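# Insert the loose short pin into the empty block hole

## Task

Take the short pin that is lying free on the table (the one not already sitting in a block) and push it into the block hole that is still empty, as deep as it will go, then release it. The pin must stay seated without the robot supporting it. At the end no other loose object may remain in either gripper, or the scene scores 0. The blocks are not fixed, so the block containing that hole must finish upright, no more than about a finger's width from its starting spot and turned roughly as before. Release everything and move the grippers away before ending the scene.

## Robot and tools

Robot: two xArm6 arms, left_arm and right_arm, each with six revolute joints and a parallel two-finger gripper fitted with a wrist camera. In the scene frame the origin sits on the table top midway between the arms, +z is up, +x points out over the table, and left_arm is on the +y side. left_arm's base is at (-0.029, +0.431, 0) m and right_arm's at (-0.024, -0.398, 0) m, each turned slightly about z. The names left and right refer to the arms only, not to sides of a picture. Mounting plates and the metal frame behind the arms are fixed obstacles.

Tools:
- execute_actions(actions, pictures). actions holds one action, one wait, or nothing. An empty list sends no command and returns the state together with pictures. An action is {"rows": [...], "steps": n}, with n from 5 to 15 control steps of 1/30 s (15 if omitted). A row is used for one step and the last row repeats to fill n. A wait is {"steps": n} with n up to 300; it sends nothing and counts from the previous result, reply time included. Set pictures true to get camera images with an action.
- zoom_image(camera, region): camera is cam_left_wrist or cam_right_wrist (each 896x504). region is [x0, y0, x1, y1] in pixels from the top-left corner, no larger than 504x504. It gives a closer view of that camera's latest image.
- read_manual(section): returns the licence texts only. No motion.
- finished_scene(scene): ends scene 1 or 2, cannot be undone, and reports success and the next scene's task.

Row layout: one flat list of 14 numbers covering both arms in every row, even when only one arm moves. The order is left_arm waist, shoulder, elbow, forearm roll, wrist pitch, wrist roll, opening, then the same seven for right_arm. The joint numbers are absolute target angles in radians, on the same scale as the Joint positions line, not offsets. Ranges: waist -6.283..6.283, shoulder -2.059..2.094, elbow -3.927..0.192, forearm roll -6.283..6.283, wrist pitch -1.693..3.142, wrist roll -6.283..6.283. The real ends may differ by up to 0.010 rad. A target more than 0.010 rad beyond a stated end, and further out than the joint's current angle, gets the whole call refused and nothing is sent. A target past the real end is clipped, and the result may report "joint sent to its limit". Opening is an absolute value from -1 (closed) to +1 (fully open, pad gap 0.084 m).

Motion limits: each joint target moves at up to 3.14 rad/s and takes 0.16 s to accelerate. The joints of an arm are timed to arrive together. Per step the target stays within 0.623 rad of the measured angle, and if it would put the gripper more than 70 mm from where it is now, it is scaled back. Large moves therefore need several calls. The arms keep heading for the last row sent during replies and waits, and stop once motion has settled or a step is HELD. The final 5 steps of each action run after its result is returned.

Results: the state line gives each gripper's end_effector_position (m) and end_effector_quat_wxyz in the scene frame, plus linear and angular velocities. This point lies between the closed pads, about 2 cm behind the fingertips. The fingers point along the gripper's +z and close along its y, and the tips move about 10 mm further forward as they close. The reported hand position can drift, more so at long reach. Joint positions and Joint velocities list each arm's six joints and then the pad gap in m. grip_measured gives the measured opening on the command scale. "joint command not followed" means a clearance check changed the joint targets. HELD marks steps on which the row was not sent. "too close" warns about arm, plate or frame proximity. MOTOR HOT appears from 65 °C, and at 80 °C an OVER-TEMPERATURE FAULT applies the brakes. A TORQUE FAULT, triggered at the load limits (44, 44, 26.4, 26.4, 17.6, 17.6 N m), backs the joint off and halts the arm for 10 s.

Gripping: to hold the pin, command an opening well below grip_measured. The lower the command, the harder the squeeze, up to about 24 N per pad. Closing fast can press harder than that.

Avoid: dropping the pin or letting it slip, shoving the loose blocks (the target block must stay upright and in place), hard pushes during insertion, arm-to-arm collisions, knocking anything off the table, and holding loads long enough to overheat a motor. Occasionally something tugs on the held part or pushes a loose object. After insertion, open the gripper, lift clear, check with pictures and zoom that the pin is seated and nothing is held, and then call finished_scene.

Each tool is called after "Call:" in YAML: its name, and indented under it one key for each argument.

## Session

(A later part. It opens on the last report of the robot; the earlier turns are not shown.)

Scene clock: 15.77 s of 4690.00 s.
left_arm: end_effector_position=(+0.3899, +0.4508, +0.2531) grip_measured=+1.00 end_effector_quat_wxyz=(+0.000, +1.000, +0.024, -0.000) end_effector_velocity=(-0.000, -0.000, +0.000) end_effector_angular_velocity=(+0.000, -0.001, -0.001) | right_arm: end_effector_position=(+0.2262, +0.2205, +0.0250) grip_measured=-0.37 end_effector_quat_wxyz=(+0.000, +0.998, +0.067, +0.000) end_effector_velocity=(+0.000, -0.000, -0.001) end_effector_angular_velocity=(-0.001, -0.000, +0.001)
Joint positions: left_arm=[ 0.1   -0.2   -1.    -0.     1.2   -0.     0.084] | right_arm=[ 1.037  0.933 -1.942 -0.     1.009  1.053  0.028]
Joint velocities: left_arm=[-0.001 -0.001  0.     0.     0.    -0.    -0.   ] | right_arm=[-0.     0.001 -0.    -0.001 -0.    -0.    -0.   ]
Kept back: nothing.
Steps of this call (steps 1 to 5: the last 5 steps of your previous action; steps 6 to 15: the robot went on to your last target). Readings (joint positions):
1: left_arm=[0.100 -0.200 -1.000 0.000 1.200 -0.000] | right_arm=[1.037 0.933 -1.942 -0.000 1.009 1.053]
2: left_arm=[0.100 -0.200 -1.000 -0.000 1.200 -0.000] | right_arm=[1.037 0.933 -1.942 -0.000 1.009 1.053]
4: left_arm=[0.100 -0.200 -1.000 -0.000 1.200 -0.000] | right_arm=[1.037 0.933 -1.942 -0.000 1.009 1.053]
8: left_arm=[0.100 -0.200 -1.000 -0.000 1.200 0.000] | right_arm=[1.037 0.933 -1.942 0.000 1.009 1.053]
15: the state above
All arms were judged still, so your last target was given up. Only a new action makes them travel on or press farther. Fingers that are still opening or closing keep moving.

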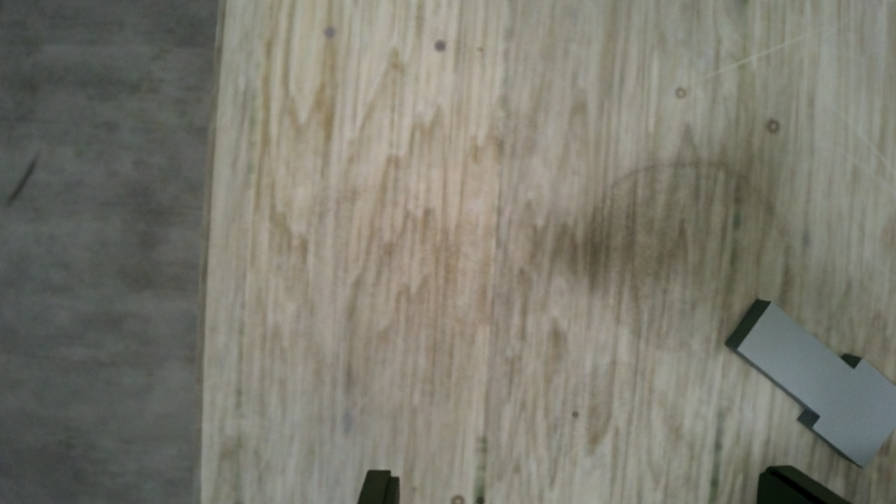

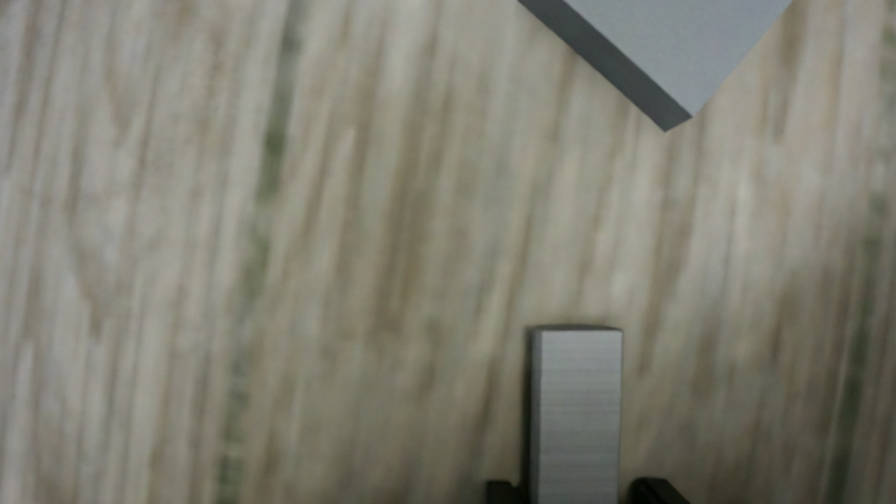

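Call:
execute_actions:
  actions:
    - {"rows": [ [0.1,-0.2,-1.0,0,1.2,0,1, 1.0368,0.9345,-1.9432,0,1.0087,1.0530,-0.35], [0.1,-0.2,-1.0,0,1.2,0,1, 1.0370,0.9370,-1.9452,0,1.0082,1.0532,-0.35], [0.1,-0.2,-1.0,0,1.2,0,1, 1.0372,0.9395,-1.9472,0,1.0077,1.0534,-0.35], [0.1,-0.2,-1.0,0,1.2,0,1, 1.0374,0.9420,-1.9493,0,1.0073,1.0536,-0.35], [0.1,-0.2,-1.0,0,1.2,0,1, 1.0376,0.9445,-1.9513,0,1.0068,1.0538,-0.35], [0.1,-0.2,-1.0,0,1.2,0,1, 1.0377,0.9457,-1.9523,0,1.0066,1.0539,-0.35] ], "steps": 15}

Call:
execute_actions:
  actions:
    - {"rows": [ [0.1,-0.2,-1.0,0,1.2,0,1, 1.0377,0.9457,-1.9523,0,1.0066,1.0539,-0.40], [0.1,-0.2,-1.0,0,1.2,0,1, 1.0377,0.9457,-1.9523,0,1.0066,1.0539,-0.44], [0.1,-0.2,-1.0,0,1.2,0,1, 1.0377,0.9457,-1.9523,0,1.0066,1.0539,-0.48], [0.1,-0.2,-1.0,0,1.2,0,1, 1.0377,0.9457,-1.9523,0,1.0066,1.0539,-0.52], [0.1,-0.2,-1.0,0,1.2,0,1, 1.0377,0.9457,-1.9523,0,1.0066,1.0539,-0.56], [0.1,-0.2,-1.0,0,1.2,0,1, 1.0377,0.9457,-1.9523,0,1.0066,1.0539,-0.60], [0.1,-0.2,-1.0,0,1.2,0,1, 1.0377,0.9457,-1.9523,0,1.0066,1.0539,-0.65], [0.1,-0.2,-1.0,0,1.2,0,1, 1.0377,0.9457,-1.9523,0,1.0066,1.0539,-0.70], [0.1,-0.2,-1.0,0,1.2,0,1, 1.0377,0.9457,-1.9523,0,1.0066,1.0539,-0.80], [0.1,-0.2,-1.0,0,1.2,0,1, 1.0377,0.9457,-1.9523,0,1.0066,1.0539,-0.90], [0.1,-0.2,-1.0,0,1.2,0,1, 1.0377,0.9457,-1.9523,0,1.0066,1.0539,-1.0] ], "steps": 15}

Call:
execute_actions:
  actions:
    - {"steps": 8}
  pictures: true

Scene clock: 17.10 s of 4690.00 s.
left_arm: end_effector_position=(+0.3899, +0.4508, +0.2531) grip_measured=+1.00 end_effector_quat_wxyz=(+0.000, +1.000, +0.024, +0.000) end_effector_velocity=(+0.000, -0.000, +0.000) end_effector_angular_velocity=(-0.000, -0.001, -0.002) | right_arm: end_effector_position=(+0.2266, +0.2232, +0.0234) grip_measured=-0.37 end_effector_quat_wxyz=(-0.002, +0.998, +0.067, +0.001) end_effector_velocity=(-0.000, +0.001, -0.003) end_effector_angular_velocity=(+0.000, -0.000, +0.000)
Joint positions: left_arm=[ 0.1   -0.2   -1.    -0.     1.2   -0.     0.084] | right_arm=[ 1.038  0.943 -1.954 -0.     1.006  1.054  0.028]
Joint velocities: left_arm=[-0.    -0.001 -0.    -0.     0.     0.001  0.   ] | right_arm=[ 0.001  0.006 -0.003  0.    -0.003  0.     0.001]
Steps of this call (steps 1 to 30: nothing new was sent; steps 31 to 40: the first 10 steps of this action). Readings (joint positions):
31: left_arm=[0.100 -0.200 -1.000 0.000 1.200 -0.000] | right_arm=[1.037 0.933 -1.942 -0.000 1.009 1.053]
32: left_arm=[0.100 -0.200 -1.000 -0.000 1.200 -0.000] | right_arm=[1.037 0.934 -1.943 -0.000 1.009 1.053]
34: left_arm=[0.100 -0.200 -1.000 -0.000 1.200 -0.000] | right_arm=[1.037 0.937 -1.946 -0.000 1.008 1.053]
38: left_arm=[0.100 -0.200 -1.000 0.000 1.200 0.000] | right_arm=[1.038 0.943 -1.953 -0.000 1.007 1.054]
40: the state above

Scene clock: 17.60 s of 4690.00 s.
left_arm: end_effector_position=(+0.3899, +0.4508, +0.2531) grip_measured=+1.00 end_effector_quat_wxyz=(+0.000, +1.000, +0.024, +0.000) end_effector_velocity=(+0.000, +0.000, -0.000) end_effector_angular_velocity=(+0.000, -0.000, -0.000) | right_arm: end_effector_position=(+0.2264, +0.2232, +0.0230) grip_measured=-0.56 end_effector_quat_wxyz=(-0.002, +0.998, +0.067, +0.001) end_effector_velocity=(-0.000, -0.000, -0.000) end_effector_angular_velocity=(-0.001, -0.000, +0.001)
Joint positions: left_arm=[ 0.1   -0.2   -1.    -0.     1.2    0.     0.084] | right_arm=[ 1.038  0.944 -1.954  0.     1.006  1.054  0.02 ]
Joint velocities: left_arm=[ 0.     0.    -0.     0.    -0.     0.001 -0.   ] | right_arm=[ 0.    -0.001  0.001 -0.001  0.001 -0.     0.   ]
Steps of this call (steps 1 to 5: the last 5 steps of your previous action; steps 6 to 15: the first 10 steps of this action). Readings (joint positions):
6: left_arm=[0.100 -0.200 -1.000 0.000 1.200 -0.000] | right_arm=[1.038 0.944 -1.954 0.000 1.006 1.054]
7: left_arm=[0.100 -0.200 -1.000 0.000 1.200 0.000] | right_arm=[1.038 0.944 -1.954 0.000 1.006 1.054]
9: left_arm=[0.100 -0.200 -1.000 -0.000 1.200 0.000] | right_arm=[1.038 0.944 -1.954 0.000 1.006 1.054]
13: left_arm=[0.100 -0.200 -1.000 -0.000 1.200 0.000] | right_arm=[1.038 0.944 -1.954 0.000 1.006 1.054]
15: the state above

Scene clock: 17.87 s of 4690.00 s.
left_arm: end_effector_position=(+0.3899, +0.4508, +0.2531) grip_measured=+1.00 end_effector_quat_wxyz=(+0.000, +1.000, +0.024, +0.000) end_effector_velocity=(-0.000, +0.000, -0.001) end_effector_angular_velocity=(-0.000, +0.001, +0.000) | right_arm: end_effector_position=(+0.2263, +0.2230, +0.0227) grip_measured=-0.56 end_effector_quat_wxyz=(-0.002, +0.998, +0.067, +0.001) end_effector_velocity=(-0.001, -0.000, -0.001) end_effector_angular_velocity=(-0.001, +0.002, +0.000)
Joint positions: left_arm=[ 0.1   -0.2   -1.     0.     1.2    0.     0.084] | right_arm=[ 1.038  0.944 -1.954  0.     1.006  1.054  0.02 ]
Joint velocities: left_arm=[ 0.    -0.     0.001 -0.     0.     0.    -0.   ] | right_arm=[ 0.     0.001  0.001  0.001 -0.    -0.001  0.   ]
Kept back: nothing.
Steps of this call (steps 1 to 5: the last 5 steps of your previous action; steps 6 to 8: the robot went on to your last target). Readings (joint positions):
1: left_arm=[0.100 -0.200 -1.000 0.000 1.200 -0.000] | right_arm=[1.038 0.944 -1.954 0.000 1.006 1.054]
2: left_arm=[0.100 -0.200 -1.000 -0.000 1.200 0.000] | right_arm=[1.038 0.944 -1.954 0.000 1.006 1.054]
4: left_arm=[0.100 -0.200 -1.000 0.000 1.200 -0.000] | right_arm=[1.038 0.944 -1.954 0.000 1.006 1.054]
8: the state above

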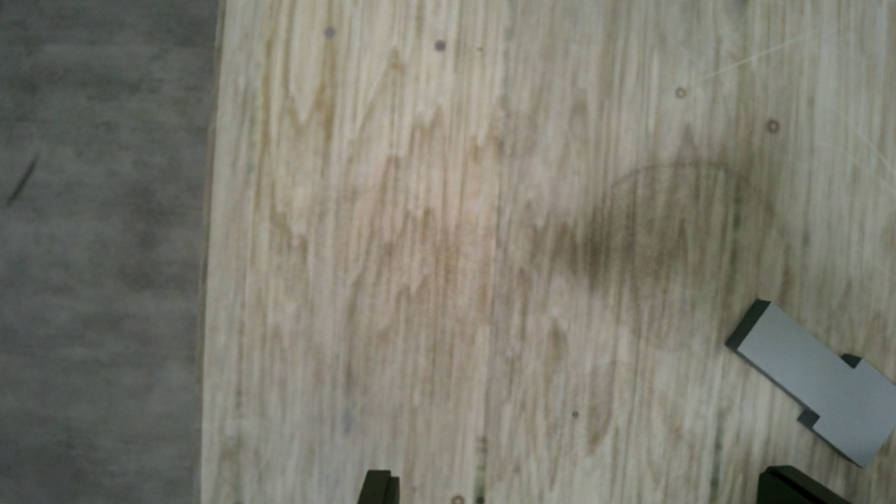

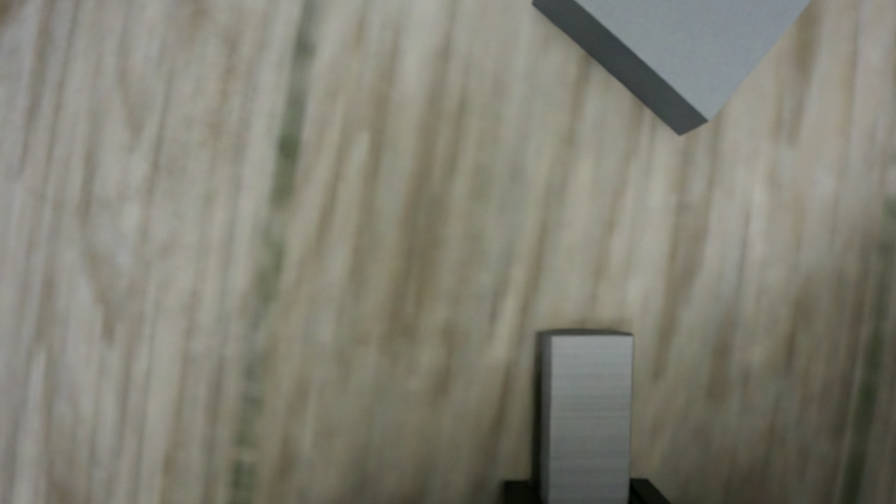

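Call:
execute_actions:
  actions:
    - {"rows": [ [0.1,-0.2,-1.0,0,1.2,0,1, 1.0377,0.941,-1.955,0,1.014,1.0539,-1], [0.1,-0.2,-1.0,0,1.2,0,1, 1.0377,0.935,-1.957,0,1.022,1.0539,-1], [0.1,-0.2,-1.0,0,1.2,0,1, 1.0377,0.925,-1.960,0,1.035,1.0539,-1], [0.1,-0.2,-1.0,0,1.2,0,1, 1.0377,0.910,-1.964,0,1.054,1.0539,-1], [0.1,-0.2,-1.0,0,1.2,0,1, 1.0377,0.890,-1.968,0,1.078,1.0539,-1], [0.1,-0.2,-1.0,0,1.2,0,1, 1.0377,0.870,-1.970,0,1.100,1.0539,-1], [0.1,-0.2,-1.0,0,1.2,0,1, 1.03,0.845,-1.965,0,1.120,1.05,-1], [0.1,-0.2,-1.0,0,1.2,0,1, 1.02,0.815,-1.950,0,1.135,1.045,-1], [0.1,-0.2,-1.0,0,1.2,0,1, 1.00,0.78,-1.92,0,1.14,1.04,-1], [0.1,-0.2,-1.0,0,1.2,0,1, 0.97,0.74,-1.87,0,1.13,1.03,-1], [0.1,-0.2,-1.0,0,1.2,0,1, 0.94,0.70,-1.81,0,1.11,1.02,-1], [0.1,-0.2,-1.0,0,1.2,0,1, 0.91,0.66,-1.75,0,1.09,1.01,-1], [0.1,-0.2,-1.0,0,1.2,0,1, 0.88,0.62,-1.69,0,1.07,1.00,-1], [0.1,-0.2,-1.0,0,1.2,0,1, 0.85,0.58,-1.63,0,1.05,0.99,-1], [0.1,-0.2,-1.0,0,1.2,0,1, 0.82,0.54,-1.57,0,1.03,0.98,-1] ], "steps": 15}

Call:
execute_actions:
  actions:
    - {"rows": [ [0.1,-0.2,-1.0,0,1.2,0,1, 0.79,0.50,-1.51,0,1.01,0.97,-1], [0.1,-0.2,-1.0,0,1.2,0,1, 0.76,0.46,-1.45,0,0.99,0.955,-1], [0.1,-0.2,-1.0,0,1.2,0,1, 0.73,0.42,-1.39,0,0.97,0.94,-1], [0.1,-0.2,-1.0,0,1.2,0,1, 0.70,0.38,-1.33,0,0.95,0.93,-1], [0.1,-0.2,-1.0,0,1.2,0,1, 0.67,0.345,-1.27,0,0.925,0.92,-1], [0.1,-0.2,-1.0,0,1.2,0,1, 0.64,0.31,-1.21,0,0.90,0.91,-1], [0.1,-0.2,-1.0,0,1.2,0,1, 0.61,0.28,-1.15,0,0.87,0.90,-1], [-0.92,0.5,-0.8,0,-0.5,0,1, 0.58,0.25,-1.09,0,0.84,0.885,-1], [-0.92,0.5,-0.8,0,-0.5,0,1, 0.555,0.225,-1.04,0,0.815,0.875,-1], [-0.92,0.5,-0.8,0,-0.5,0,1, 0.53,0.205,-0.99,0,0.785,0.865,-1], [-0.92,0.5,-0.8,0,-0.5,0,1, 0.51,0.19,-0.95,0,0.76,0.858,-1], [-0.92,0.5,-0.8,0,-0.5,0,1, 0.495,0.18,-0.915,0,0.735,0.853,-1], [-0.92,0.5,-0.8,0,-0.5,0,1, 0.485,0.174,-0.89,0,0.716,0.849,-1], [-0.92,0.5,-0.8,0,-0.5,0,1, 0.479,0.171,-0.876,0,0.705,0.847,-1], [-0.92,0.5,-0.8,0,-0.5,0,1, 0.4761,0.1696,-0.8702,0,0.7006,0.8463,-1] ], "steps": 15}

Call:
execute_actions:
  actions:
    - {"steps": 20}

Scene clock: 20.50 s of 4690.00 s.
left_arm: end_effector_position=(+0.3899, +0.4508, +0.2531) grip_measured=+1.00 end_effector_quat_wxyz=(+0.000, +1.000, +0.024, +0.000) end_effector_velocity=(-0.000, -0.000, -0.001) end_effector_angular_velocity=(-0.000, +0.002, -0.001) | right_arm: end_effector_position=(+0.2306, +0.2119, +0.0829) grip_measured=-0.56 end_effector_quat_wxyz=(+0.005, +0.998, +0.064, -0.003) end_effector_velocity=(+0.185, -0.097, +0.456) end_effector_angular_velocity=(+0.284, -0.113, -0.190)
Joint positions: left_arm=[ 0.1   -0.2   -1.     0.     1.2    0.     0.084] | right_arm=[ 1.025  0.836 -1.946  0.     1.121  1.047  0.02 ]
Joint velocities: left_arm=[-0.001  0.001  0.    -0.     0.     0.    -0.   ] | right_arm=[-0.316 -0.951  0.366  0.004  0.279 -0.128  0.   ]
Steps of this call (steps 1 to 15: the robot went on to your last target; steps 16 to 69: nothing new was sent; steps 70 to 79: the first 10 steps of this action). Readings (joint positions):
70: left_arm=[0.100 -0.200 -1.000 -0.000 1.200 0.000] | right_arm=[1.038 0.944 -1.953 -0.000 1.007 1.054]
71: left_arm=[0.100 -0.200 -1.000 0.000 1.200 -0.000] | right_arm=[1.038 0.943 -1.953 -0.000 1.010 1.054]
73: left_arm=[0.100 -0.200 -1.000 0.000 1.200 0.000] | right_arm=[1.038 0.938 -1.952 -0.000 1.025 1.054]
77: left_arm=[0.100 -0.200 -1.000 0.000 1.200 0.000] | right_arm=[1.037 0.890 -1.953 0.000 1.093 1.053]
79: the state above

Scene clock: 21.00 s of 4690.00 s.
left_arm: end_effector_position=(+0.3977, +0.4387, +0.2432) grip_measured=+1.00 end_effector_quat_wxyz=(-0.000, +1.000, +0.009, +0.003) end_effector_velocity=(+0.173, -0.360, -0.321) end_effector_angular_velocity=(+0.002, +0.007, -0.852) | right_arm: end_effector_position=(+0.3466, +0.0032, +0.1169) grip_measured=-0.56 end_effector_quat_wxyz=(+0.000, +0.999, -0.049, -0.000) end_effector_velocity=(+0.091, -0.488, -0.083) end_effector_angular_velocity=(-0.001, +0.003, -0.442)
Joint positions: left_arm=[ 0.071 -0.174 -0.996  0.001  1.164 -0.     0.084] | right_arm=[ 0.675  0.363 -1.284 -0.     0.921  0.923  0.02 ]
Joint velocities: left_arm=[-0.851  0.779  0.139  0.002 -0.912  0.     0.   ] | right_arm=[-0.727 -0.818  1.464  0.001 -0.643 -0.286  0.   ]
Steps of this call (steps 1 to 5: the last 5 steps of your previous action; steps 6 to 15: the first 10 steps of this action). Readings (joint positions):
6: left_arm=[0.100 -0.200 -1.000 0.000 1.200 0.000] | right_arm=[0.893 0.642 -1.721 -0.000 1.080 1.005]
7: left_arm=[0.100 -0.200 -1.000 -0.000 1.200 0.000] | right_arm=[0.869 0.611 -1.672 -0.000 1.065 0.997]
9: left_arm=[0.100 -0.200 -1.000 0.000 1.200 0.000] | right_arm=[0.821 0.547 -1.574 -0.000 1.033 0.979]
13: left_arm=[0.099 -0.199 -1.000 0.000 1.199 -0.000] | right_arm=[0.724 0.420 -1.382 -0.000 0.963 0.942]
15: the state above

Scene clock: 21.67 s of 4690.00 s.
left_arm: end_effector_position=(+0.3590, +0.1534, +0.0285) grip_measured=+1.00 end_effector_quat_wxyz=(+0.012, +0.951, -0.306, +0.037) end_effector_velocity=(-0.089, -0.467, -0.105) end_effector_angular_velocity=(-0.494, -0.761, -0.975) | right_arm: end_effector_position=(+0.3461, -0.1301, +0.0752) grip_measured=-0.56 end_effector_quat_wxyz=(-0.000, +0.994, -0.109, +0.000) end_effector_velocity=(-0.001, -0.005, -0.002) end_effector_angular_velocity=(-0.005, +0.006, -0.005)
Joint positions: left_arm=[-0.569  0.299 -0.856  0.001  0.481 -0.     0.084] | right_arm=[ 0.477  0.17  -0.871 -0.     0.701  0.846  0.02 ]
Joint velocities: left_arm=[-0.912  0.434  0.102  0.08  -1.443 -0.005  0.   ] | right_arm=[-0.006 -0.001  0.008 -0.     0.001 -0.001 -0.   ]
Kept back: nothing.
Steps of this call (steps 1 to 5: the last 5 steps of your previous action; steps 6 to 20: the robot went on to your last target). Readings (joint positions):
1: left_arm=[0.039 -0.144 -0.988 0.000 1.133 -0.000] | right_arm=[0.651 0.336 -1.235 -0.000 0.899 0.913]
2: left_arm=[0.008 -0.111 -0.976 0.000 1.104 -0.000] | right_arm=[0.627 0.311 -1.186 -0.000 0.876 0.904]
4: left_arm=[-0.049 -0.052 -0.955 0.000 1.048 -0.000] | right_arm=[0.579 0.264 -1.089 -0.000 0.825 0.886]
8: left_arm=[-0.171 0.055 -0.925 -0.000 0.927 0.000] | right_arm=[0.494 0.188 -0.909 0.000 0.726 0.854]
20: the state above

Call:
execute_actions:
  actions:
    - {"rows": [[-0.92,0.3,-0.574,0,-1.0,0,1, 0.4761,0.1696,-0.8702,0,0.7006,0.8463,-1]], "steps": 15}
  pictures: true

Scene clock: 22.20 s of 4690.00 s.
left_arm: end_effector_position=(+0.3054, -0.0291, +0.1324) grip_measured=+1.00 end_effector_quat_wxyz=(+0.210, +0.790, -0.403, +0.411) end_effector_velocity=(-0.040, -0.117, +0.523) end_effector_angular_velocity=(-1.680, -1.220, -0.177) | right_arm: end_effector_position=(+0.3461, -0.1307, +0.0750) grip_measured=-0.56 end_effector_quat_wxyz=(-0.000, +0.994, -0.110, +0.000) end_effector_velocity=(-0.000, -0.000, -0.001) end_effector_angular_velocity=(-0.002, +0.002, +0.000)
Joint positions: left_arm=[-0.89   0.333 -0.634 -0.    -0.658 -0.     0.084] | right_arm=[ 0.476  0.17  -0.87  -0.     0.701  0.846  0.02 ]
Joint velocities: left_arm=[-0.179 -0.216  0.362 -0.003 -2.223  0.001  0.   ] | right_arm=[ 0.     0.001  0.    -0.001  0.001  0.    -0.   ]
Steps of this call (steps 1 to 6: the robot went on to your last target; steps 7 to 16: the first 10 steps of this action). Readings (joint positions):
7: left_arm=[-0.767 0.409 -0.827 -0.000 0.056 0.000] | right_arm=[0.476 0.170 -0.870 -0.000 0.701 0.846]
8: left_arm=[-0.790 0.420 -0.817 -0.000 -0.021 0.000] | right_arm=[0.476 0.170 -0.870 -0.000 0.701 0.846]
10: left_arm=[-0.832 0.411 -0.774 0.000 -0.186 0.000] | right_arm=[0.476 0.170 -0.870 -0.000 0.701 0.846]
14: left_arm=[-0.877 0.348 -0.660 0.000 -0.507 -0.000] | right_arm=[0.476 0.170 -0.870 -0.000 0.701 0.846]
16: the state above

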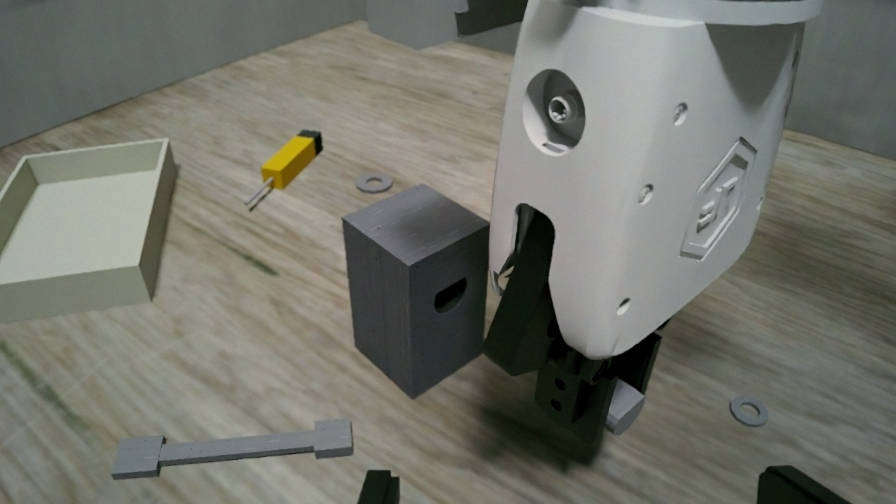

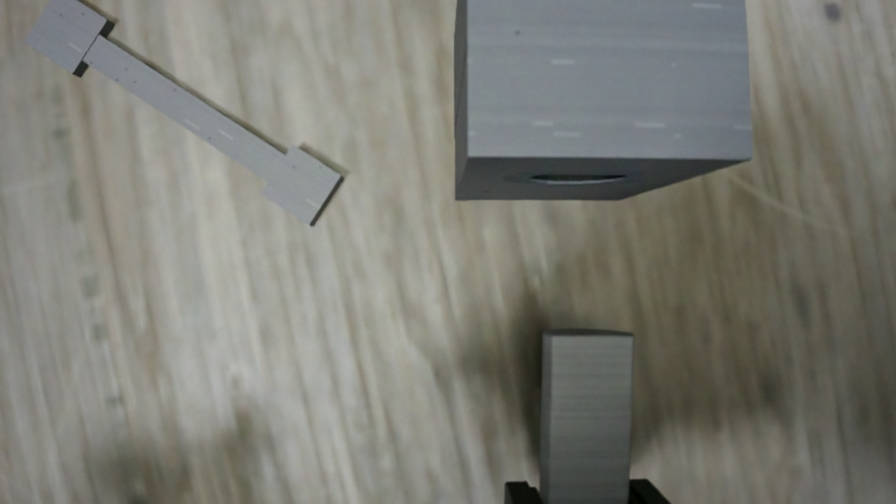

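Call:
execute_actions:
  actions:
    - {"rows": [[-0.86,0.8239,-0.574,0,-1.45,0,1, 0.4761,0.1696,-0.8702,0,0.7006,0.8463,-1]], "steps": 15}

Call:
execute_actions:
  actions:
    - {"steps": 15}
  pictures: true

Scene clock: 22.70 s of 4690.00 s.
left_arm: end_effector_position=(+0.2858, +0.0111, +0.0910) grip_measured=+1.00 end_effector_quat_wxyz=(+0.256, +0.734, -0.367, +0.511) end_effector_velocity=(-0.081, +0.245, -0.443) end_effector_angular_velocity=(+0.154, +0.115, +0.156) | right_arm: end_effector_position=(+0.3461, -0.1308, +0.0750) grip_measured=-0.56 end_effector_quat_wxyz=(+0.000, +0.994, -0.110, +0.000) end_effector_velocity=(-0.000, -0.000, -0.000) end_effector_angular_velocity=(-0.002, +0.001, +0.003)
Joint positions: left_arm=[-0.875  0.675 -0.575 -0.    -1.315 -0.     0.084] | right_arm=[ 0.476  0.17  -0.87  -0.     0.701  0.846  0.02 ]
Joint velocities: left_arm=[ 0.156  1.493  0.008  0.    -1.309 -0.    -0.   ] | right_arm=[ 0.001  0.001  0.    -0.001  0.    -0.001 -0.   ]
Steps of this call (steps 1 to 5: the last 5 steps of your previous action; steps 6 to 15: the first 10 steps of this action). Readings (joint positions):
6: left_arm=[-0.918 0.301 -0.578 0.000 -0.981 0.000] | right_arm=[0.476 0.170 -0.870 -0.000 0.701 0.846]
7: left_arm=[-0.916 0.308 -0.578 0.000 -0.998 0.000] | right_arm=[0.476 0.170 -0.870 -0.000 0.701 0.846]
9: left_arm=[-0.907 0.369 -0.582 -0.000 -1.060 0.000] | right_arm=[0.476 0.170 -0.870 -0.000 0.701 0.846]
13: left_arm=[-0.886 0.576 -0.575 -0.000 -1.228 -0.000] | right_arm=[0.476 0.170 -0.870 -0.000 0.701 0.846]
15: the state above

Scene clock: 23.20 s of 4690.00 s.
left_arm: end_effector_position=(+0.2757, +0.0370, +0.0506) grip_measured=+1.00 end_effector_quat_wxyz=(+0.249, +0.740, -0.364, +0.508) end_effector_velocity=(-0.002, +0.003, -0.006) end_effector_angular_velocity=(+0.011, +0.008, +0.000) | right_arm: end_effector_position=(+0.3461, -0.1308, +0.0750) grip_measured=-0.56 end_effector_quat_wxyz=(+0.000, +0.994, -0.110, +0.000) end_effector_velocity=(-0.000, +0.000, -0.000) end_effector_angular_velocity=(+0.000, +0.000, +0.001)
Joint positions: left_arm=[-0.86   0.822 -0.574  0.    -1.45   0.     0.084] | right_arm=[ 0.476  0.17  -0.87   0.     0.701  0.846  0.02 ]
Joint velocities: left_arm=[ 0.001  0.01   0.005 -0.    -0.     0.001 -0.   ] | right_arm=[ 0.     0.    -0.     0.001  0.    -0.001  0.   ]
Kept back: nothing.
Steps of this call (steps 1 to 5: the last 5 steps of your previous action; steps 6 to 15: the robot went on to your last target). Readings (joint positions):
1: left_arm=[-0.870 0.724 -0.574 -0.000 -1.358 -0.000] | right_arm=[0.476 0.170 -0.870 0.000 0.701 0.846]
2: left_arm=[-0.866 0.768 -0.573 -0.000 -1.395 -0.000] | right_arm=[0.476 0.170 -0.870 -0.000 0.701 0.846]
4: left_arm=[-0.861 0.817 -0.569 -0.000 -1.434 -0.000] | right_arm=[0.476 0.170 -0.870 -0.000 0.701 0.846]
8: left_arm=[-0.860 0.821 -0.575 0.000 -1.449 0.000] | right_arm=[0.476 0.170 -0.870 -0.000 0.701 0.846]
15: the state above

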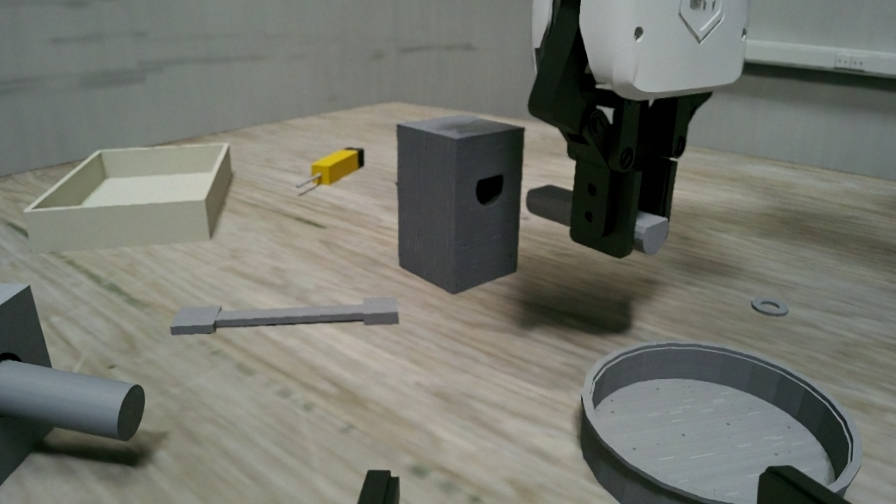

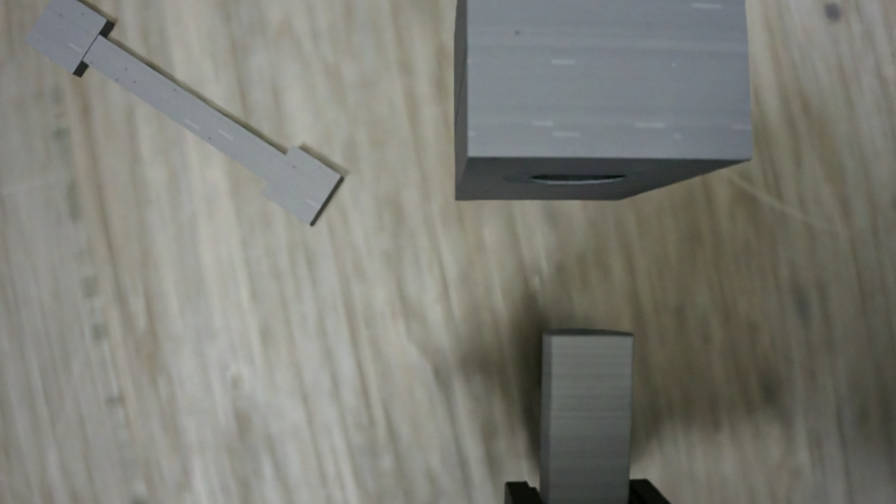

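Call:
zoom_image:
  camera: "cam_right_wrist"
  region: [440, 130, 780, 370]

Call:
zoom_image:
  camera: "cam_left_wrist"
  region: [440, 140, 690, 280]

Region (440, 130, 780, 370) of cam_right_wrist's 896x504 image, scaled by 1.482, with more detail than that image has; it fills the top 356 rows of this view, and the rest is white.

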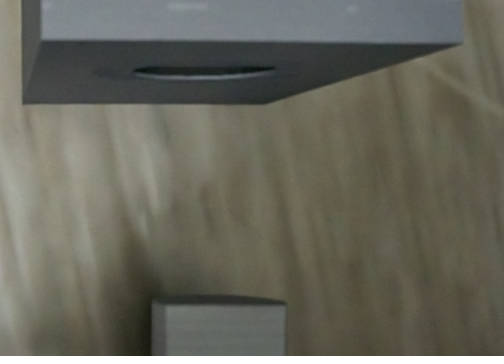

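Region (440, 140, 690, 280) of cam_left_wrist's 896x504 image, scaled by 2.016, with more detail than that image has; it fills the top 282 rows of this view, and the rest is white.

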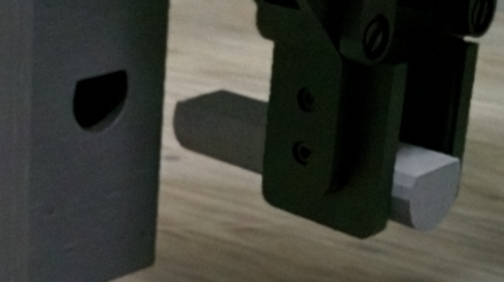

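Call:
execute_actions:
  actions:
    - {"rows": [ [-0.86,0.8239,-0.574,0,-1.45,0,1, 0.4753,0.1708,-0.8718,0,0.7010,0.8455,-1], [-0.86,0.8239,-0.574,0,-1.45,0,1, 0.4734,0.1738,-0.8758,0,0.7020,0.8436,-1], [-0.86,0.8239,-0.574,0,-1.45,0,1, 0.4703,0.1786,-0.8821,0,0.7035,0.8405,-1], [-0.86,0.8239,-0.574,0,-1.45,0,1, 0.4664,0.1846,-0.8900,0,0.7055,0.8366,-1], [-0.86,0.8239,-0.574,0,-1.45,0,1, 0.4617,0.1917,-0.8995,0,0.7078,0.8319,-1], [-0.86,0.8239,-0.574,0,-1.45,0,1, 0.4567,0.1995,-0.9099,0,0.7104,0.8269,-1], [-0.86,0.8239,-0.574,0,-1.45,0,1, 0.4516,0.2073,-0.9202,0,0.7129,0.8218,-1], [-0.86,0.8239,-0.574,0,-1.45,0,1, 0.4469,0.2145,-0.9297,0,0.7152,0.8171,-1], [-0.86,0.8239,-0.574,0,-1.45,0,1, 0.4430,0.2204,-0.9376,0,0.7172,0.8132,-1], [-0.86,0.8239,-0.574,0,-1.45,0,1, 0.4399,0.2252,-0.9439,0,0.7187,0.8101,-1], [-0.86,0.8239,-0.574,0,-1.45,0,1, 0.4380,0.2282,-0.9479,0,0.7197,0.8082,-1], [-0.86,0.8239,-0.574,0,-1.45,0,1, 0.4372,0.2294,-0.9495,0,0.7201,0.8074,-1] ], "steps": 15}

Call:
execute_actions:
  actions:
    - {"steps": 15}
  pictures: true

Call:
zoom_image:
  camera: "cam_right_wrist"
  region: [440, 220, 780, 420]

Call:
zoom_image:
  camera: "cam_left_wrist"
  region: [450, 150, 610, 240]

Scene clock: 25.03 s of 4690.00 s.
left_arm: end_effector_position=(+0.2754, +0.0375, +0.0497) grip_measured=+1.00 end_effector_quat_wxyz=(+0.249, +0.741, -0.364, +0.507) end_effector_velocity=(+0.000, +0.000, +0.000) end_effector_angular_velocity=(+0.000, -0.001, +0.000) | right_arm: end_effector_position=(+0.3652, -0.1330, +0.0745) grip_measured=-0.56 end_effector_quat_wxyz=(-0.000, +0.994, -0.110, +0.000) end_effector_velocity=(+0.090, -0.015, -0.005) end_effector_angular_velocity=(+0.000, -0.001, -0.008)
Joint positions: left_arm=[-0.86   0.824 -0.574  0.    -1.45  -0.     0.084] | right_arm=[ 0.448  0.212 -0.926 -0.     0.714  0.819  0.02 ]
Joint velocities: left_arm=[ 0.001 -0.001  0.001  0.    -0.     0.001 -0.   ] | right_arm=[-0.134  0.2   -0.261 -0.001  0.061 -0.126 -0.   ]
Steps of this call (steps 1 to 15: the robot went on to your last target; steps 16 to 45: nothing new was sent; steps 46 to 55: the first 10 steps of this action). Readings (joint positions):
46: left_arm=[-0.860 0.824 -0.574 0.000 -1.450 0.000] | right_arm=[0.476 0.170 -0.870 0.000 0.701 0.846]
47: left_arm=[-0.860 0.824 -0.574 0.000 -1.450 0.000] | right_arm=[0.476 0.170 -0.871 0.000 0.701 0.846]
49: left_arm=[-0.860 0.824 -0.574 -0.000 -1.450 -0.000] | right_arm=[0.473 0.175 -0.877 0.000 0.702 0.843]
53: left_arm=[-0.860 0.824 -0.574 -0.000 -1.450 -0.000] | right_arm=[0.458 0.198 -0.908 0.000 0.710 0.828]
55: the state above

Scene clock: 25.53 s of 4690.00 s.
left_arm: end_effector_position=(+0.2754, +0.0375, +0.0497) grip_measured=+1.00 end_effector_quat_wxyz=(+0.249, +0.741, -0.364, +0.507) end_effector_velocity=(-0.000, +0.000, -0.001) end_effector_angular_velocity=(+0.001, +0.000, -0.001) | right_arm: end_effector_position=(+0.3729, -0.1342, +0.0740) grip_measured=-0.56 end_effector_quat_wxyz=(+0.000, +0.994, -0.110, -0.000) end_effector_velocity=(+0.000, -0.000, -0.000) end_effector_angular_velocity=(+0.001, -0.000, -0.002)
Joint positions: left_arm=[-0.86   0.824 -0.574  0.    -1.45   0.     0.084] | right_arm=[ 0.437  0.229 -0.949  0.     0.72   0.807  0.02 ]
Joint velocities: left_arm=[-0.     0.001  0.     0.     0.     0.001 -0.   ] | right_arm=[-0.001  0.001 -0.001  0.001 -0.001  0.    -0.   ]
Kept back: nothing.
Steps of this call (steps 1 to 5: the last 5 steps of your previous action; steps 6 to 15: the robot went on to your last target). Readings (joint positions):
1: left_arm=[-0.860 0.824 -0.574 0.000 -1.450 0.000] | right_arm=[0.444 0.218 -0.935 -0.000 0.716 0.815]
2: left_arm=[-0.860 0.824 -0.574 -0.000 -1.450 0.000] | right_arm=[0.441 0.223 -0.941 -0.000 0.718 0.812]
4: left_arm=[-0.860 0.824 -0.574 -0.000 -1.450 0.000] | right_arm=[0.438 0.228 -0.947 -0.000 0.719 0.809]
8: left_arm=[-0.860 0.824 -0.574 0.000 -1.450 -0.000] | right_arm=[0.437 0.229 -0.949 0.000 0.720 0.808]
15: the state above

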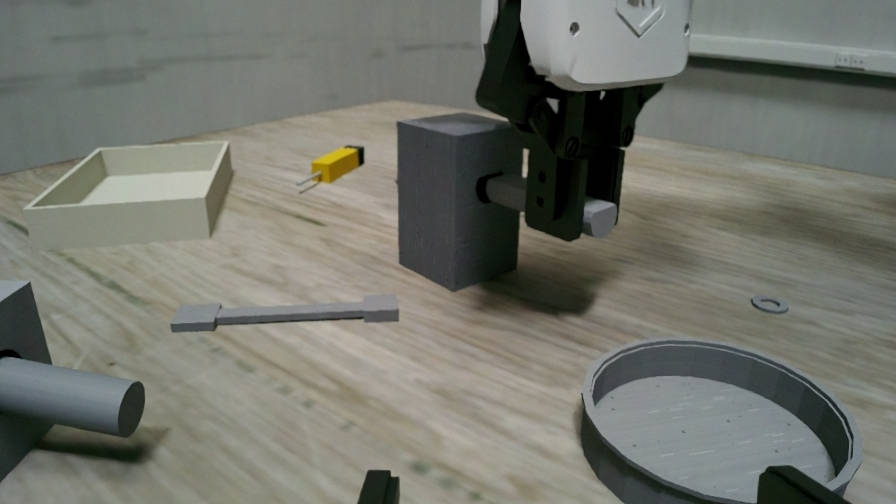

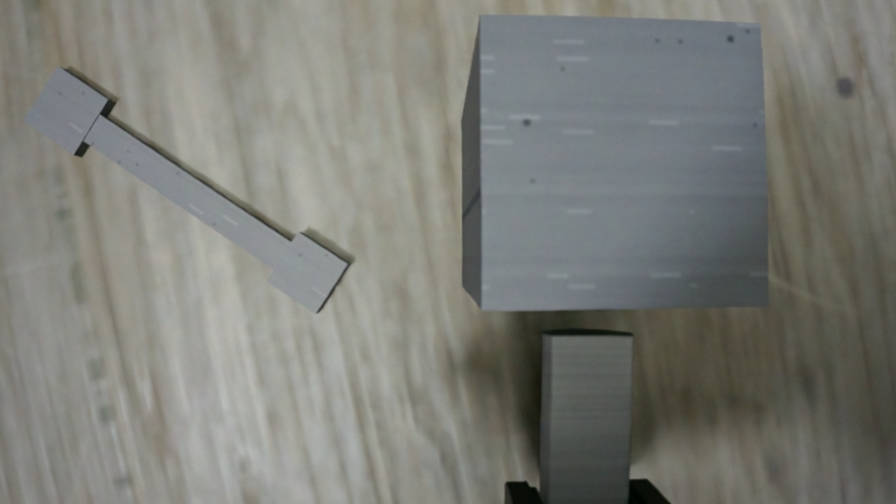

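Region (440, 220, 780, 420) of cam_right_wrist's 896x504 image, scaled by 1.482, with more detail than that image has; it fills the top 296 rows of this view, and the rest is white.

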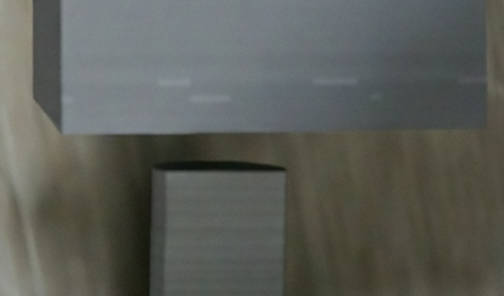

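Region (450, 150, 610, 240) of cam_left_wrist's 896x504 image, scaled by 3.150, with more detail than that image has; it fills the top 284 rows of this view, and the rest is white.

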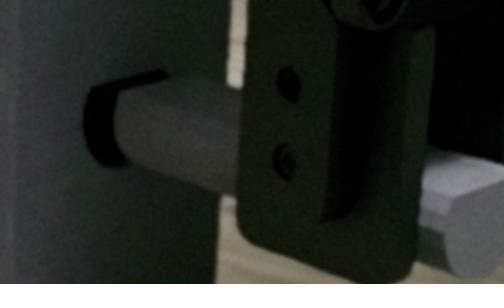

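Call:
execute_actions:
  actions:
    - {"rows": [ [-0.86,0.8239,-0.574,0,-1.45,0,1, 0.4366,0.2304,-0.9506,0,0.7202,0.8068,-1], [-0.86,0.8239,-0.574,0,-1.45,0,1, 0.4354,0.2324,-0.9527,0,0.7203,0.8056,-1], [-0.86,0.8239,-0.574,0,-1.45,0,1, 0.4341,0.2344,-0.9548,0,0.7204,0.8043,-1], [-0.86,0.8239,-0.574,0,-1.45,0,1, 0.4329,0.2364,-0.9569,0,0.7205,0.8031,-1], [-0.86,0.8239,-0.574,0,-1.45,0,1, 0.4317,0.2384,-0.9590,0,0.7206,0.8019,-1], [-0.86,0.8239,-0.574,0,-1.45,0,1, 0.4311,0.2394,-0.9601,0,0.7207,0.8013,-1] ], "steps": 15}

Call:
execute_actions:
  actions:
    - {"steps": 8}
  pictures: true

Call:
zoom_image:
  camera: "cam_left_wrist"
  region: [450, 150, 610, 240]

Scene clock: 27.40 s of 4690.00 s.
left_arm: end_effector_position=(+0.2754, +0.0375, +0.0497) grip_measured=+1.00 end_effector_quat_wxyz=(+0.249, +0.741, -0.364, +0.507) end_effector_velocity=(-0.000, -0.000, +0.000) end_effector_angular_velocity=(-0.000, +0.000, -0.000) | right_arm: end_effector_position=(+0.3768, -0.1352, +0.0730) grip_measured=-0.56 end_effector_quat_wxyz=(+0.000, +0.994, -0.110, -0.000) end_effector_velocity=(+0.001, +0.000, +0.000) end_effector_angular_velocity=(+0.000, -0.000, +0.002)
Joint positions: left_arm=[-0.86   0.824 -0.574 -0.    -1.45   0.     0.084] | right_arm=[ 0.431  0.239 -0.96  -0.     0.721  0.801  0.02 ]
Joint velocities: left_arm=[-0.     0.    -0.     0.    -0.001 -0.    -0.   ] | right_arm=[-0.001  0.003 -0.004 -0.     0.001 -0.003  0.   ]
Steps of this call (steps 1 to 15: the robot went on to your last target; steps 16 to 46: nothing new was sent; steps 47 to 56: the first 10 steps of this action). Readings (joint positions):
47: left_arm=[-0.860 0.824 -0.574 -0.000 -1.450 -0.000] | right_arm=[0.437 0.229 -0.950 0.000 0.720 0.807]
48: left_arm=[-0.860 0.824 -0.574 0.000 -1.450 0.000] | right_arm=[0.437 0.230 -0.950 0.000 0.720 0.807]
50: left_arm=[-0.860 0.824 -0.574 -0.000 -1.450 0.000] | right_arm=[0.435 0.232 -0.953 0.000 0.720 0.805]
54: left_arm=[-0.860 0.824 -0.574 -0.000 -1.450 0.000] | right_arm=[0.431 0.239 -0.959 -0.000 0.721 0.802]
56: the state above

Scene clock: 27.67 s of 4690.00 s.
left_arm: end_effector_position=(+0.2754, +0.0375, +0.0497) grip_measured=+1.00 end_effector_quat_wxyz=(+0.249, +0.741, -0.364, +0.507) end_effector_velocity=(+0.001, -0.000, +0.001) end_effector_angular_velocity=(-0.002, -0.001, +0.001) | right_arm: end_effector_position=(+0.3769, -0.1351, +0.0730) grip_measured=-0.56 end_effector_quat_wxyz=(-0.000, +0.994, -0.110, +0.000) end_effector_velocity=(-0.000, -0.000, -0.001) end_effector_angular_velocity=(-0.001, +0.001, +0.002)
Joint positions: left_arm=[-0.86   0.824 -0.574  0.    -1.45   0.     0.084] | right_arm=[ 0.431  0.239 -0.96   0.     0.721  0.801  0.02 ]
Joint velocities: left_arm=[ 0.001 -0.001 -0.002 -0.     0.     0.    -0.   ] | right_arm=[ 0.     0.002  0.    -0.     0.    -0.001 -0.   ]
Kept back: nothing.
Steps of this call (steps 1 to 5: the last 5 steps of your previous action; steps 6 to 8: the robot went on to your last target). Readings (joint positions):
1: left_arm=[-0.860 0.824 -0.574 -0.000 -1.450 0.000] | right_arm=[0.431 0.239 -0.960 -0.000 0.721 0.801]
2: left_arm=[-0.860 0.824 -0.574 -0.000 -1.450 -0.000] | right_arm=[0.431 0.239 -0.960 0.000 0.721 0.801]
4: left_arm=[-0.860 0.824 -0.574 0.000 -1.450 -0.000] | right_arm=[0.431 0.239 -0.960 0.000 0.721 0.801]
8: the state above

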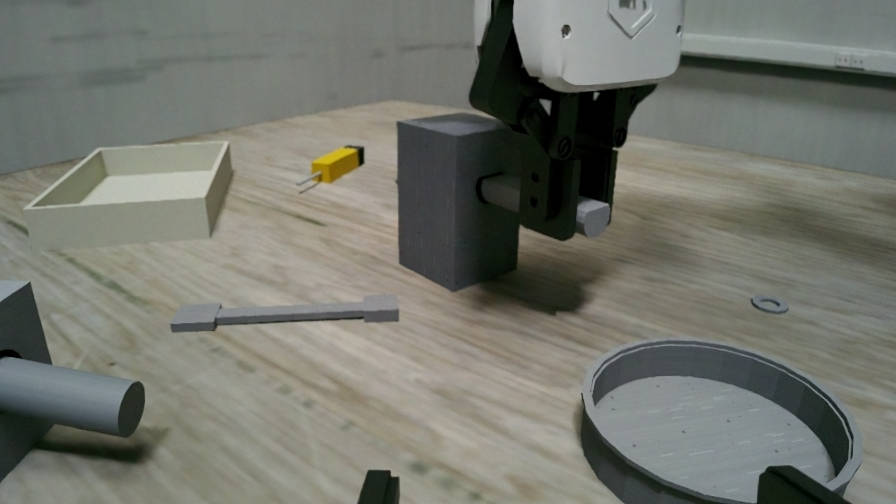

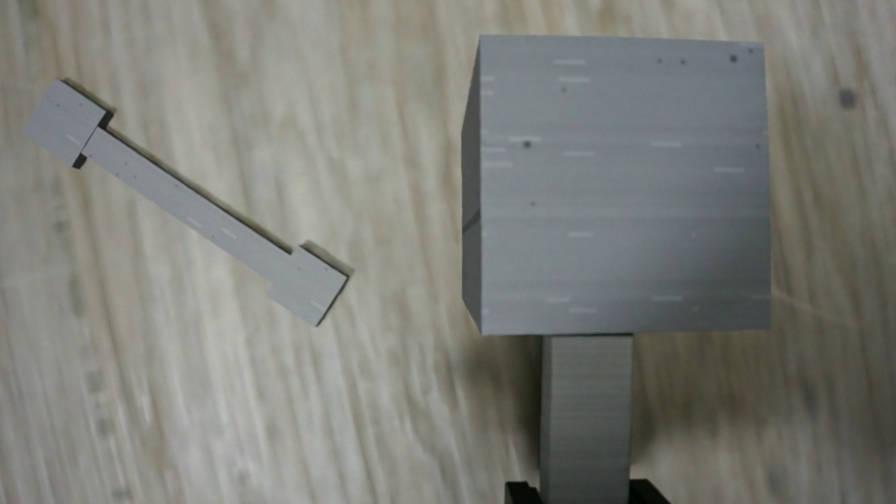

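Region (450, 150, 610, 240) of cam_left_wrist's 896x504 image, scaled by 3.150, with more detail than that image has; it fills the top 284 rows of this view, and the rest is white.

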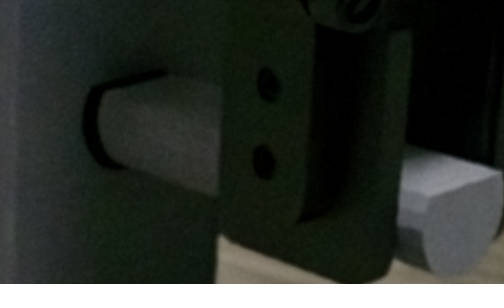

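Call:
execute_actions:
  actions:
    - {"rows": [ [-0.86,0.8239,-0.574,0,-1.45,0,1, 0.4306,0.2390,-0.9590,0,0.7200,0.8008,-1], [-0.86,0.8239,-0.574,0,-1.45,0,1, 0.4301,0.2386,-0.9580,0,0.7194,0.8003,-1], [-0.86,0.8239,-0.574,0,-1.45,0,1, 0.4301,0.2386,-0.9580,0,0.7194,0.8003,-1], [-0.86,0.8239,-0.574,0,-1.45,0,1, 0.4289,0.2402,-0.9603,0,0.7201,0.7991,-1], [-0.86,0.8239,-0.574,0,-1.45,0,1, 0.4277,0.2418,-0.9626,0,0.7208,0.7979,-1], [-0.86,0.8239,-0.574,0,-1.45,0,1, 0.4266,0.2434,-0.9649,0,0.7215,0.7968,-1], [-0.86,0.8239,-0.574,0,-1.45,0,1, 0.4254,0.2451,-0.9672,0,0.7221,0.7956,-1], [-0.86,0.8239,-0.574,0,-1.45,0,1, 0.4242,0.2467,-0.9694,0,0.7227,0.7944,-1], [-0.86,0.8239,-0.574,0,-1.45,0,1, 0.4230,0.2483,-0.9717,0,0.7234,0.7932,-1], [-0.86,0.8239,-0.574,0,-1.45,0,1, 0.4219,0.2499,-0.9740,0,0.7241,0.7921,-1], [-0.86,0.8239,-0.574,0,-1.45,0,1, 0.4207,0.2515,-0.9763,0,0.7248,0.7909,-1], [-0.86,0.8239,-0.574,0,-1.45,0,1, 0.4195,0.2531,-0.9786,0,0.7255,0.7897,-1], [-0.86,0.8239,-0.574,0,-1.45,0,1, 0.4183,0.2548,-0.9809,0,0.7261,0.7885,-1] ], "steps": 15}

Call:
execute_actions:
  actions:
    - {"steps": 12}
  pictures: true

Call:
zoom_image:
  camera: "cam_left_wrist"
  region: [450, 150, 610, 240]

Scene clock: 29.07 s of 4690.00 s.
left_arm: end_effector_position=(+0.2754, +0.0375, +0.0497) grip_measured=+1.00 end_effector_quat_wxyz=(+0.249, +0.741, -0.364, +0.507) end_effector_velocity=(+0.000, -0.000, +0.000) end_effector_angular_velocity=(+0.000, -0.001, -0.000) | right_arm: end_effector_position=(+0.3806, -0.1366, +0.0728) grip_measured=-0.56 end_effector_quat_wxyz=(-0.000, +0.994, -0.110, +0.000) end_effector_velocity=(+0.023, -0.005, -0.000) end_effector_angular_velocity=(-0.000, -0.001, -0.000)
Joint positions: left_arm=[-0.86   0.824 -0.574  0.    -1.45  -0.     0.084] | right_arm=[ 0.424  0.246 -0.969 -0.     0.723  0.795  0.02 ]
Joint velocities: left_arm=[ 0.    -0.    -0.     0.     0.     0.001 -0.   ] | right_arm=[-0.035  0.048 -0.068 -0.001  0.019 -0.034  0.   ]
Steps of this call (steps 1 to 15: the robot went on to your last target; steps 16 to 32: nothing new was sent; steps 33 to 42: the first 10 steps of this action). Readings (joint positions):
33: left_arm=[-0.860 0.824 -0.574 -0.000 -1.450 -0.000] | right_arm=[0.431 0.239 -0.960 -0.000 0.721 0.801]
34: left_arm=[-0.860 0.824 -0.574 -0.000 -1.450 -0.000] | right_arm=[0.431 0.239 -0.960 -0.000 0.720 0.801]
36: left_arm=[-0.860 0.824 -0.574 0.000 -1.450 -0.000] | right_arm=[0.430 0.239 -0.959 0.000 0.720 0.800]
40: left_arm=[-0.860 0.824 -0.574 0.000 -1.450 0.000] | right_arm=[0.427 0.243 -0.965 0.000 0.721 0.797]
42: the state above

Scene clock: 29.47 s of 4690.00 s.
left_arm: end_effector_position=(+0.2754, +0.0375, +0.0497) grip_measured=+1.00 end_effector_quat_wxyz=(+0.249, +0.741, -0.364, +0.507) end_effector_velocity=(-0.000, -0.001, +0.000) end_effector_angular_velocity=(-0.002, +0.001, -0.000) | right_arm: end_effector_position=(+0.3845, -0.1375, +0.0727) grip_measured=-0.56 end_effector_quat_wxyz=(+0.000, +0.994, -0.110, -0.000) end_effector_velocity=(+0.000, -0.000, +0.000) end_effector_angular_velocity=(-0.001, -0.002, +0.003)
Joint positions: left_arm=[-0.86   0.824 -0.574  0.    -1.45  -0.     0.084] | right_arm=[ 0.418  0.255 -0.981  0.     0.726  0.789  0.02 ]
Joint velocities: left_arm=[-0.001 -0.    -0.001 -0.     0.001 -0.002 -0.   ] | right_arm=[-0.    -0.    -0.    -0.003 -0.    -0.001  0.   ]
Kept back: nothing.
Steps of this call (steps 1 to 5: the last 5 steps of your previous action; steps 6 to 12: the robot went on to your last target). Readings (joint positions):
1: left_arm=[-0.860 0.824 -0.574 -0.000 -1.450 0.000] | right_arm=[0.423 0.248 -0.971 -0.000 0.723 0.793]
2: left_arm=[-0.860 0.824 -0.574 -0.000 -1.450 0.000] | right_arm=[0.422 0.250 -0.974 -0.000 0.724 0.792]
4: left_arm=[-0.860 0.824 -0.574 0.000 -1.450 0.000] | right_arm=[0.420 0.253 -0.978 -0.000 0.725 0.790]
8: left_arm=[-0.860 0.824 -0.574 0.000 -1.450 0.000] | right_arm=[0.418 0.255 -0.981 -0.000 0.726 0.789]
12: the state above

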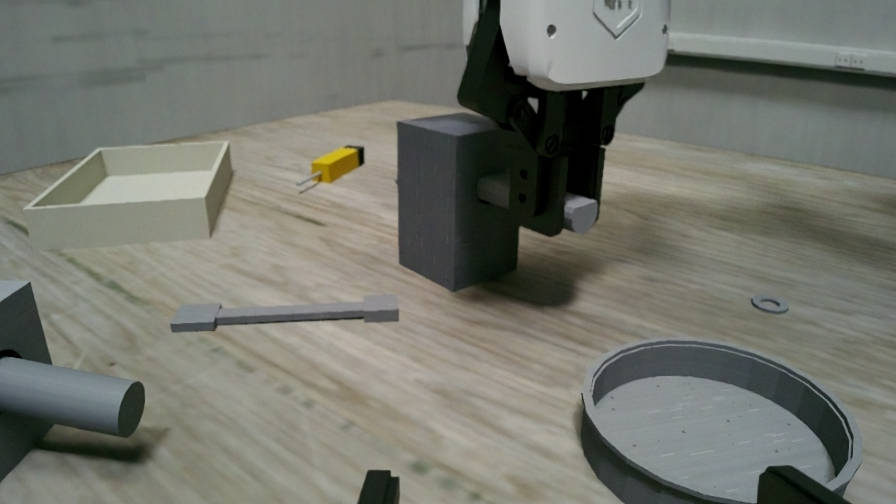

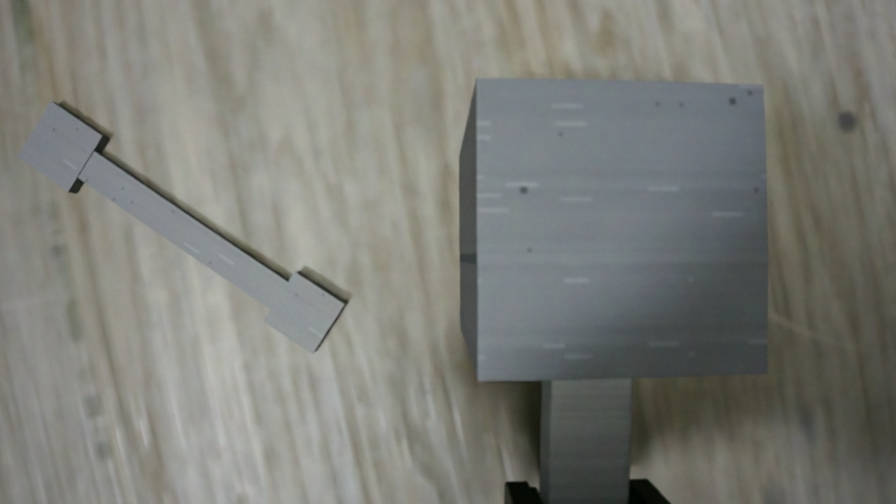

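Region (450, 150, 610, 240) of cam_left_wrist's 896x504 image, scaled by 3.150, with more detail than that image has; it fills the top 284 rows of this view, and the rest is white.

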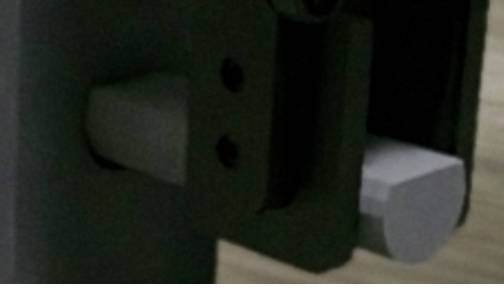

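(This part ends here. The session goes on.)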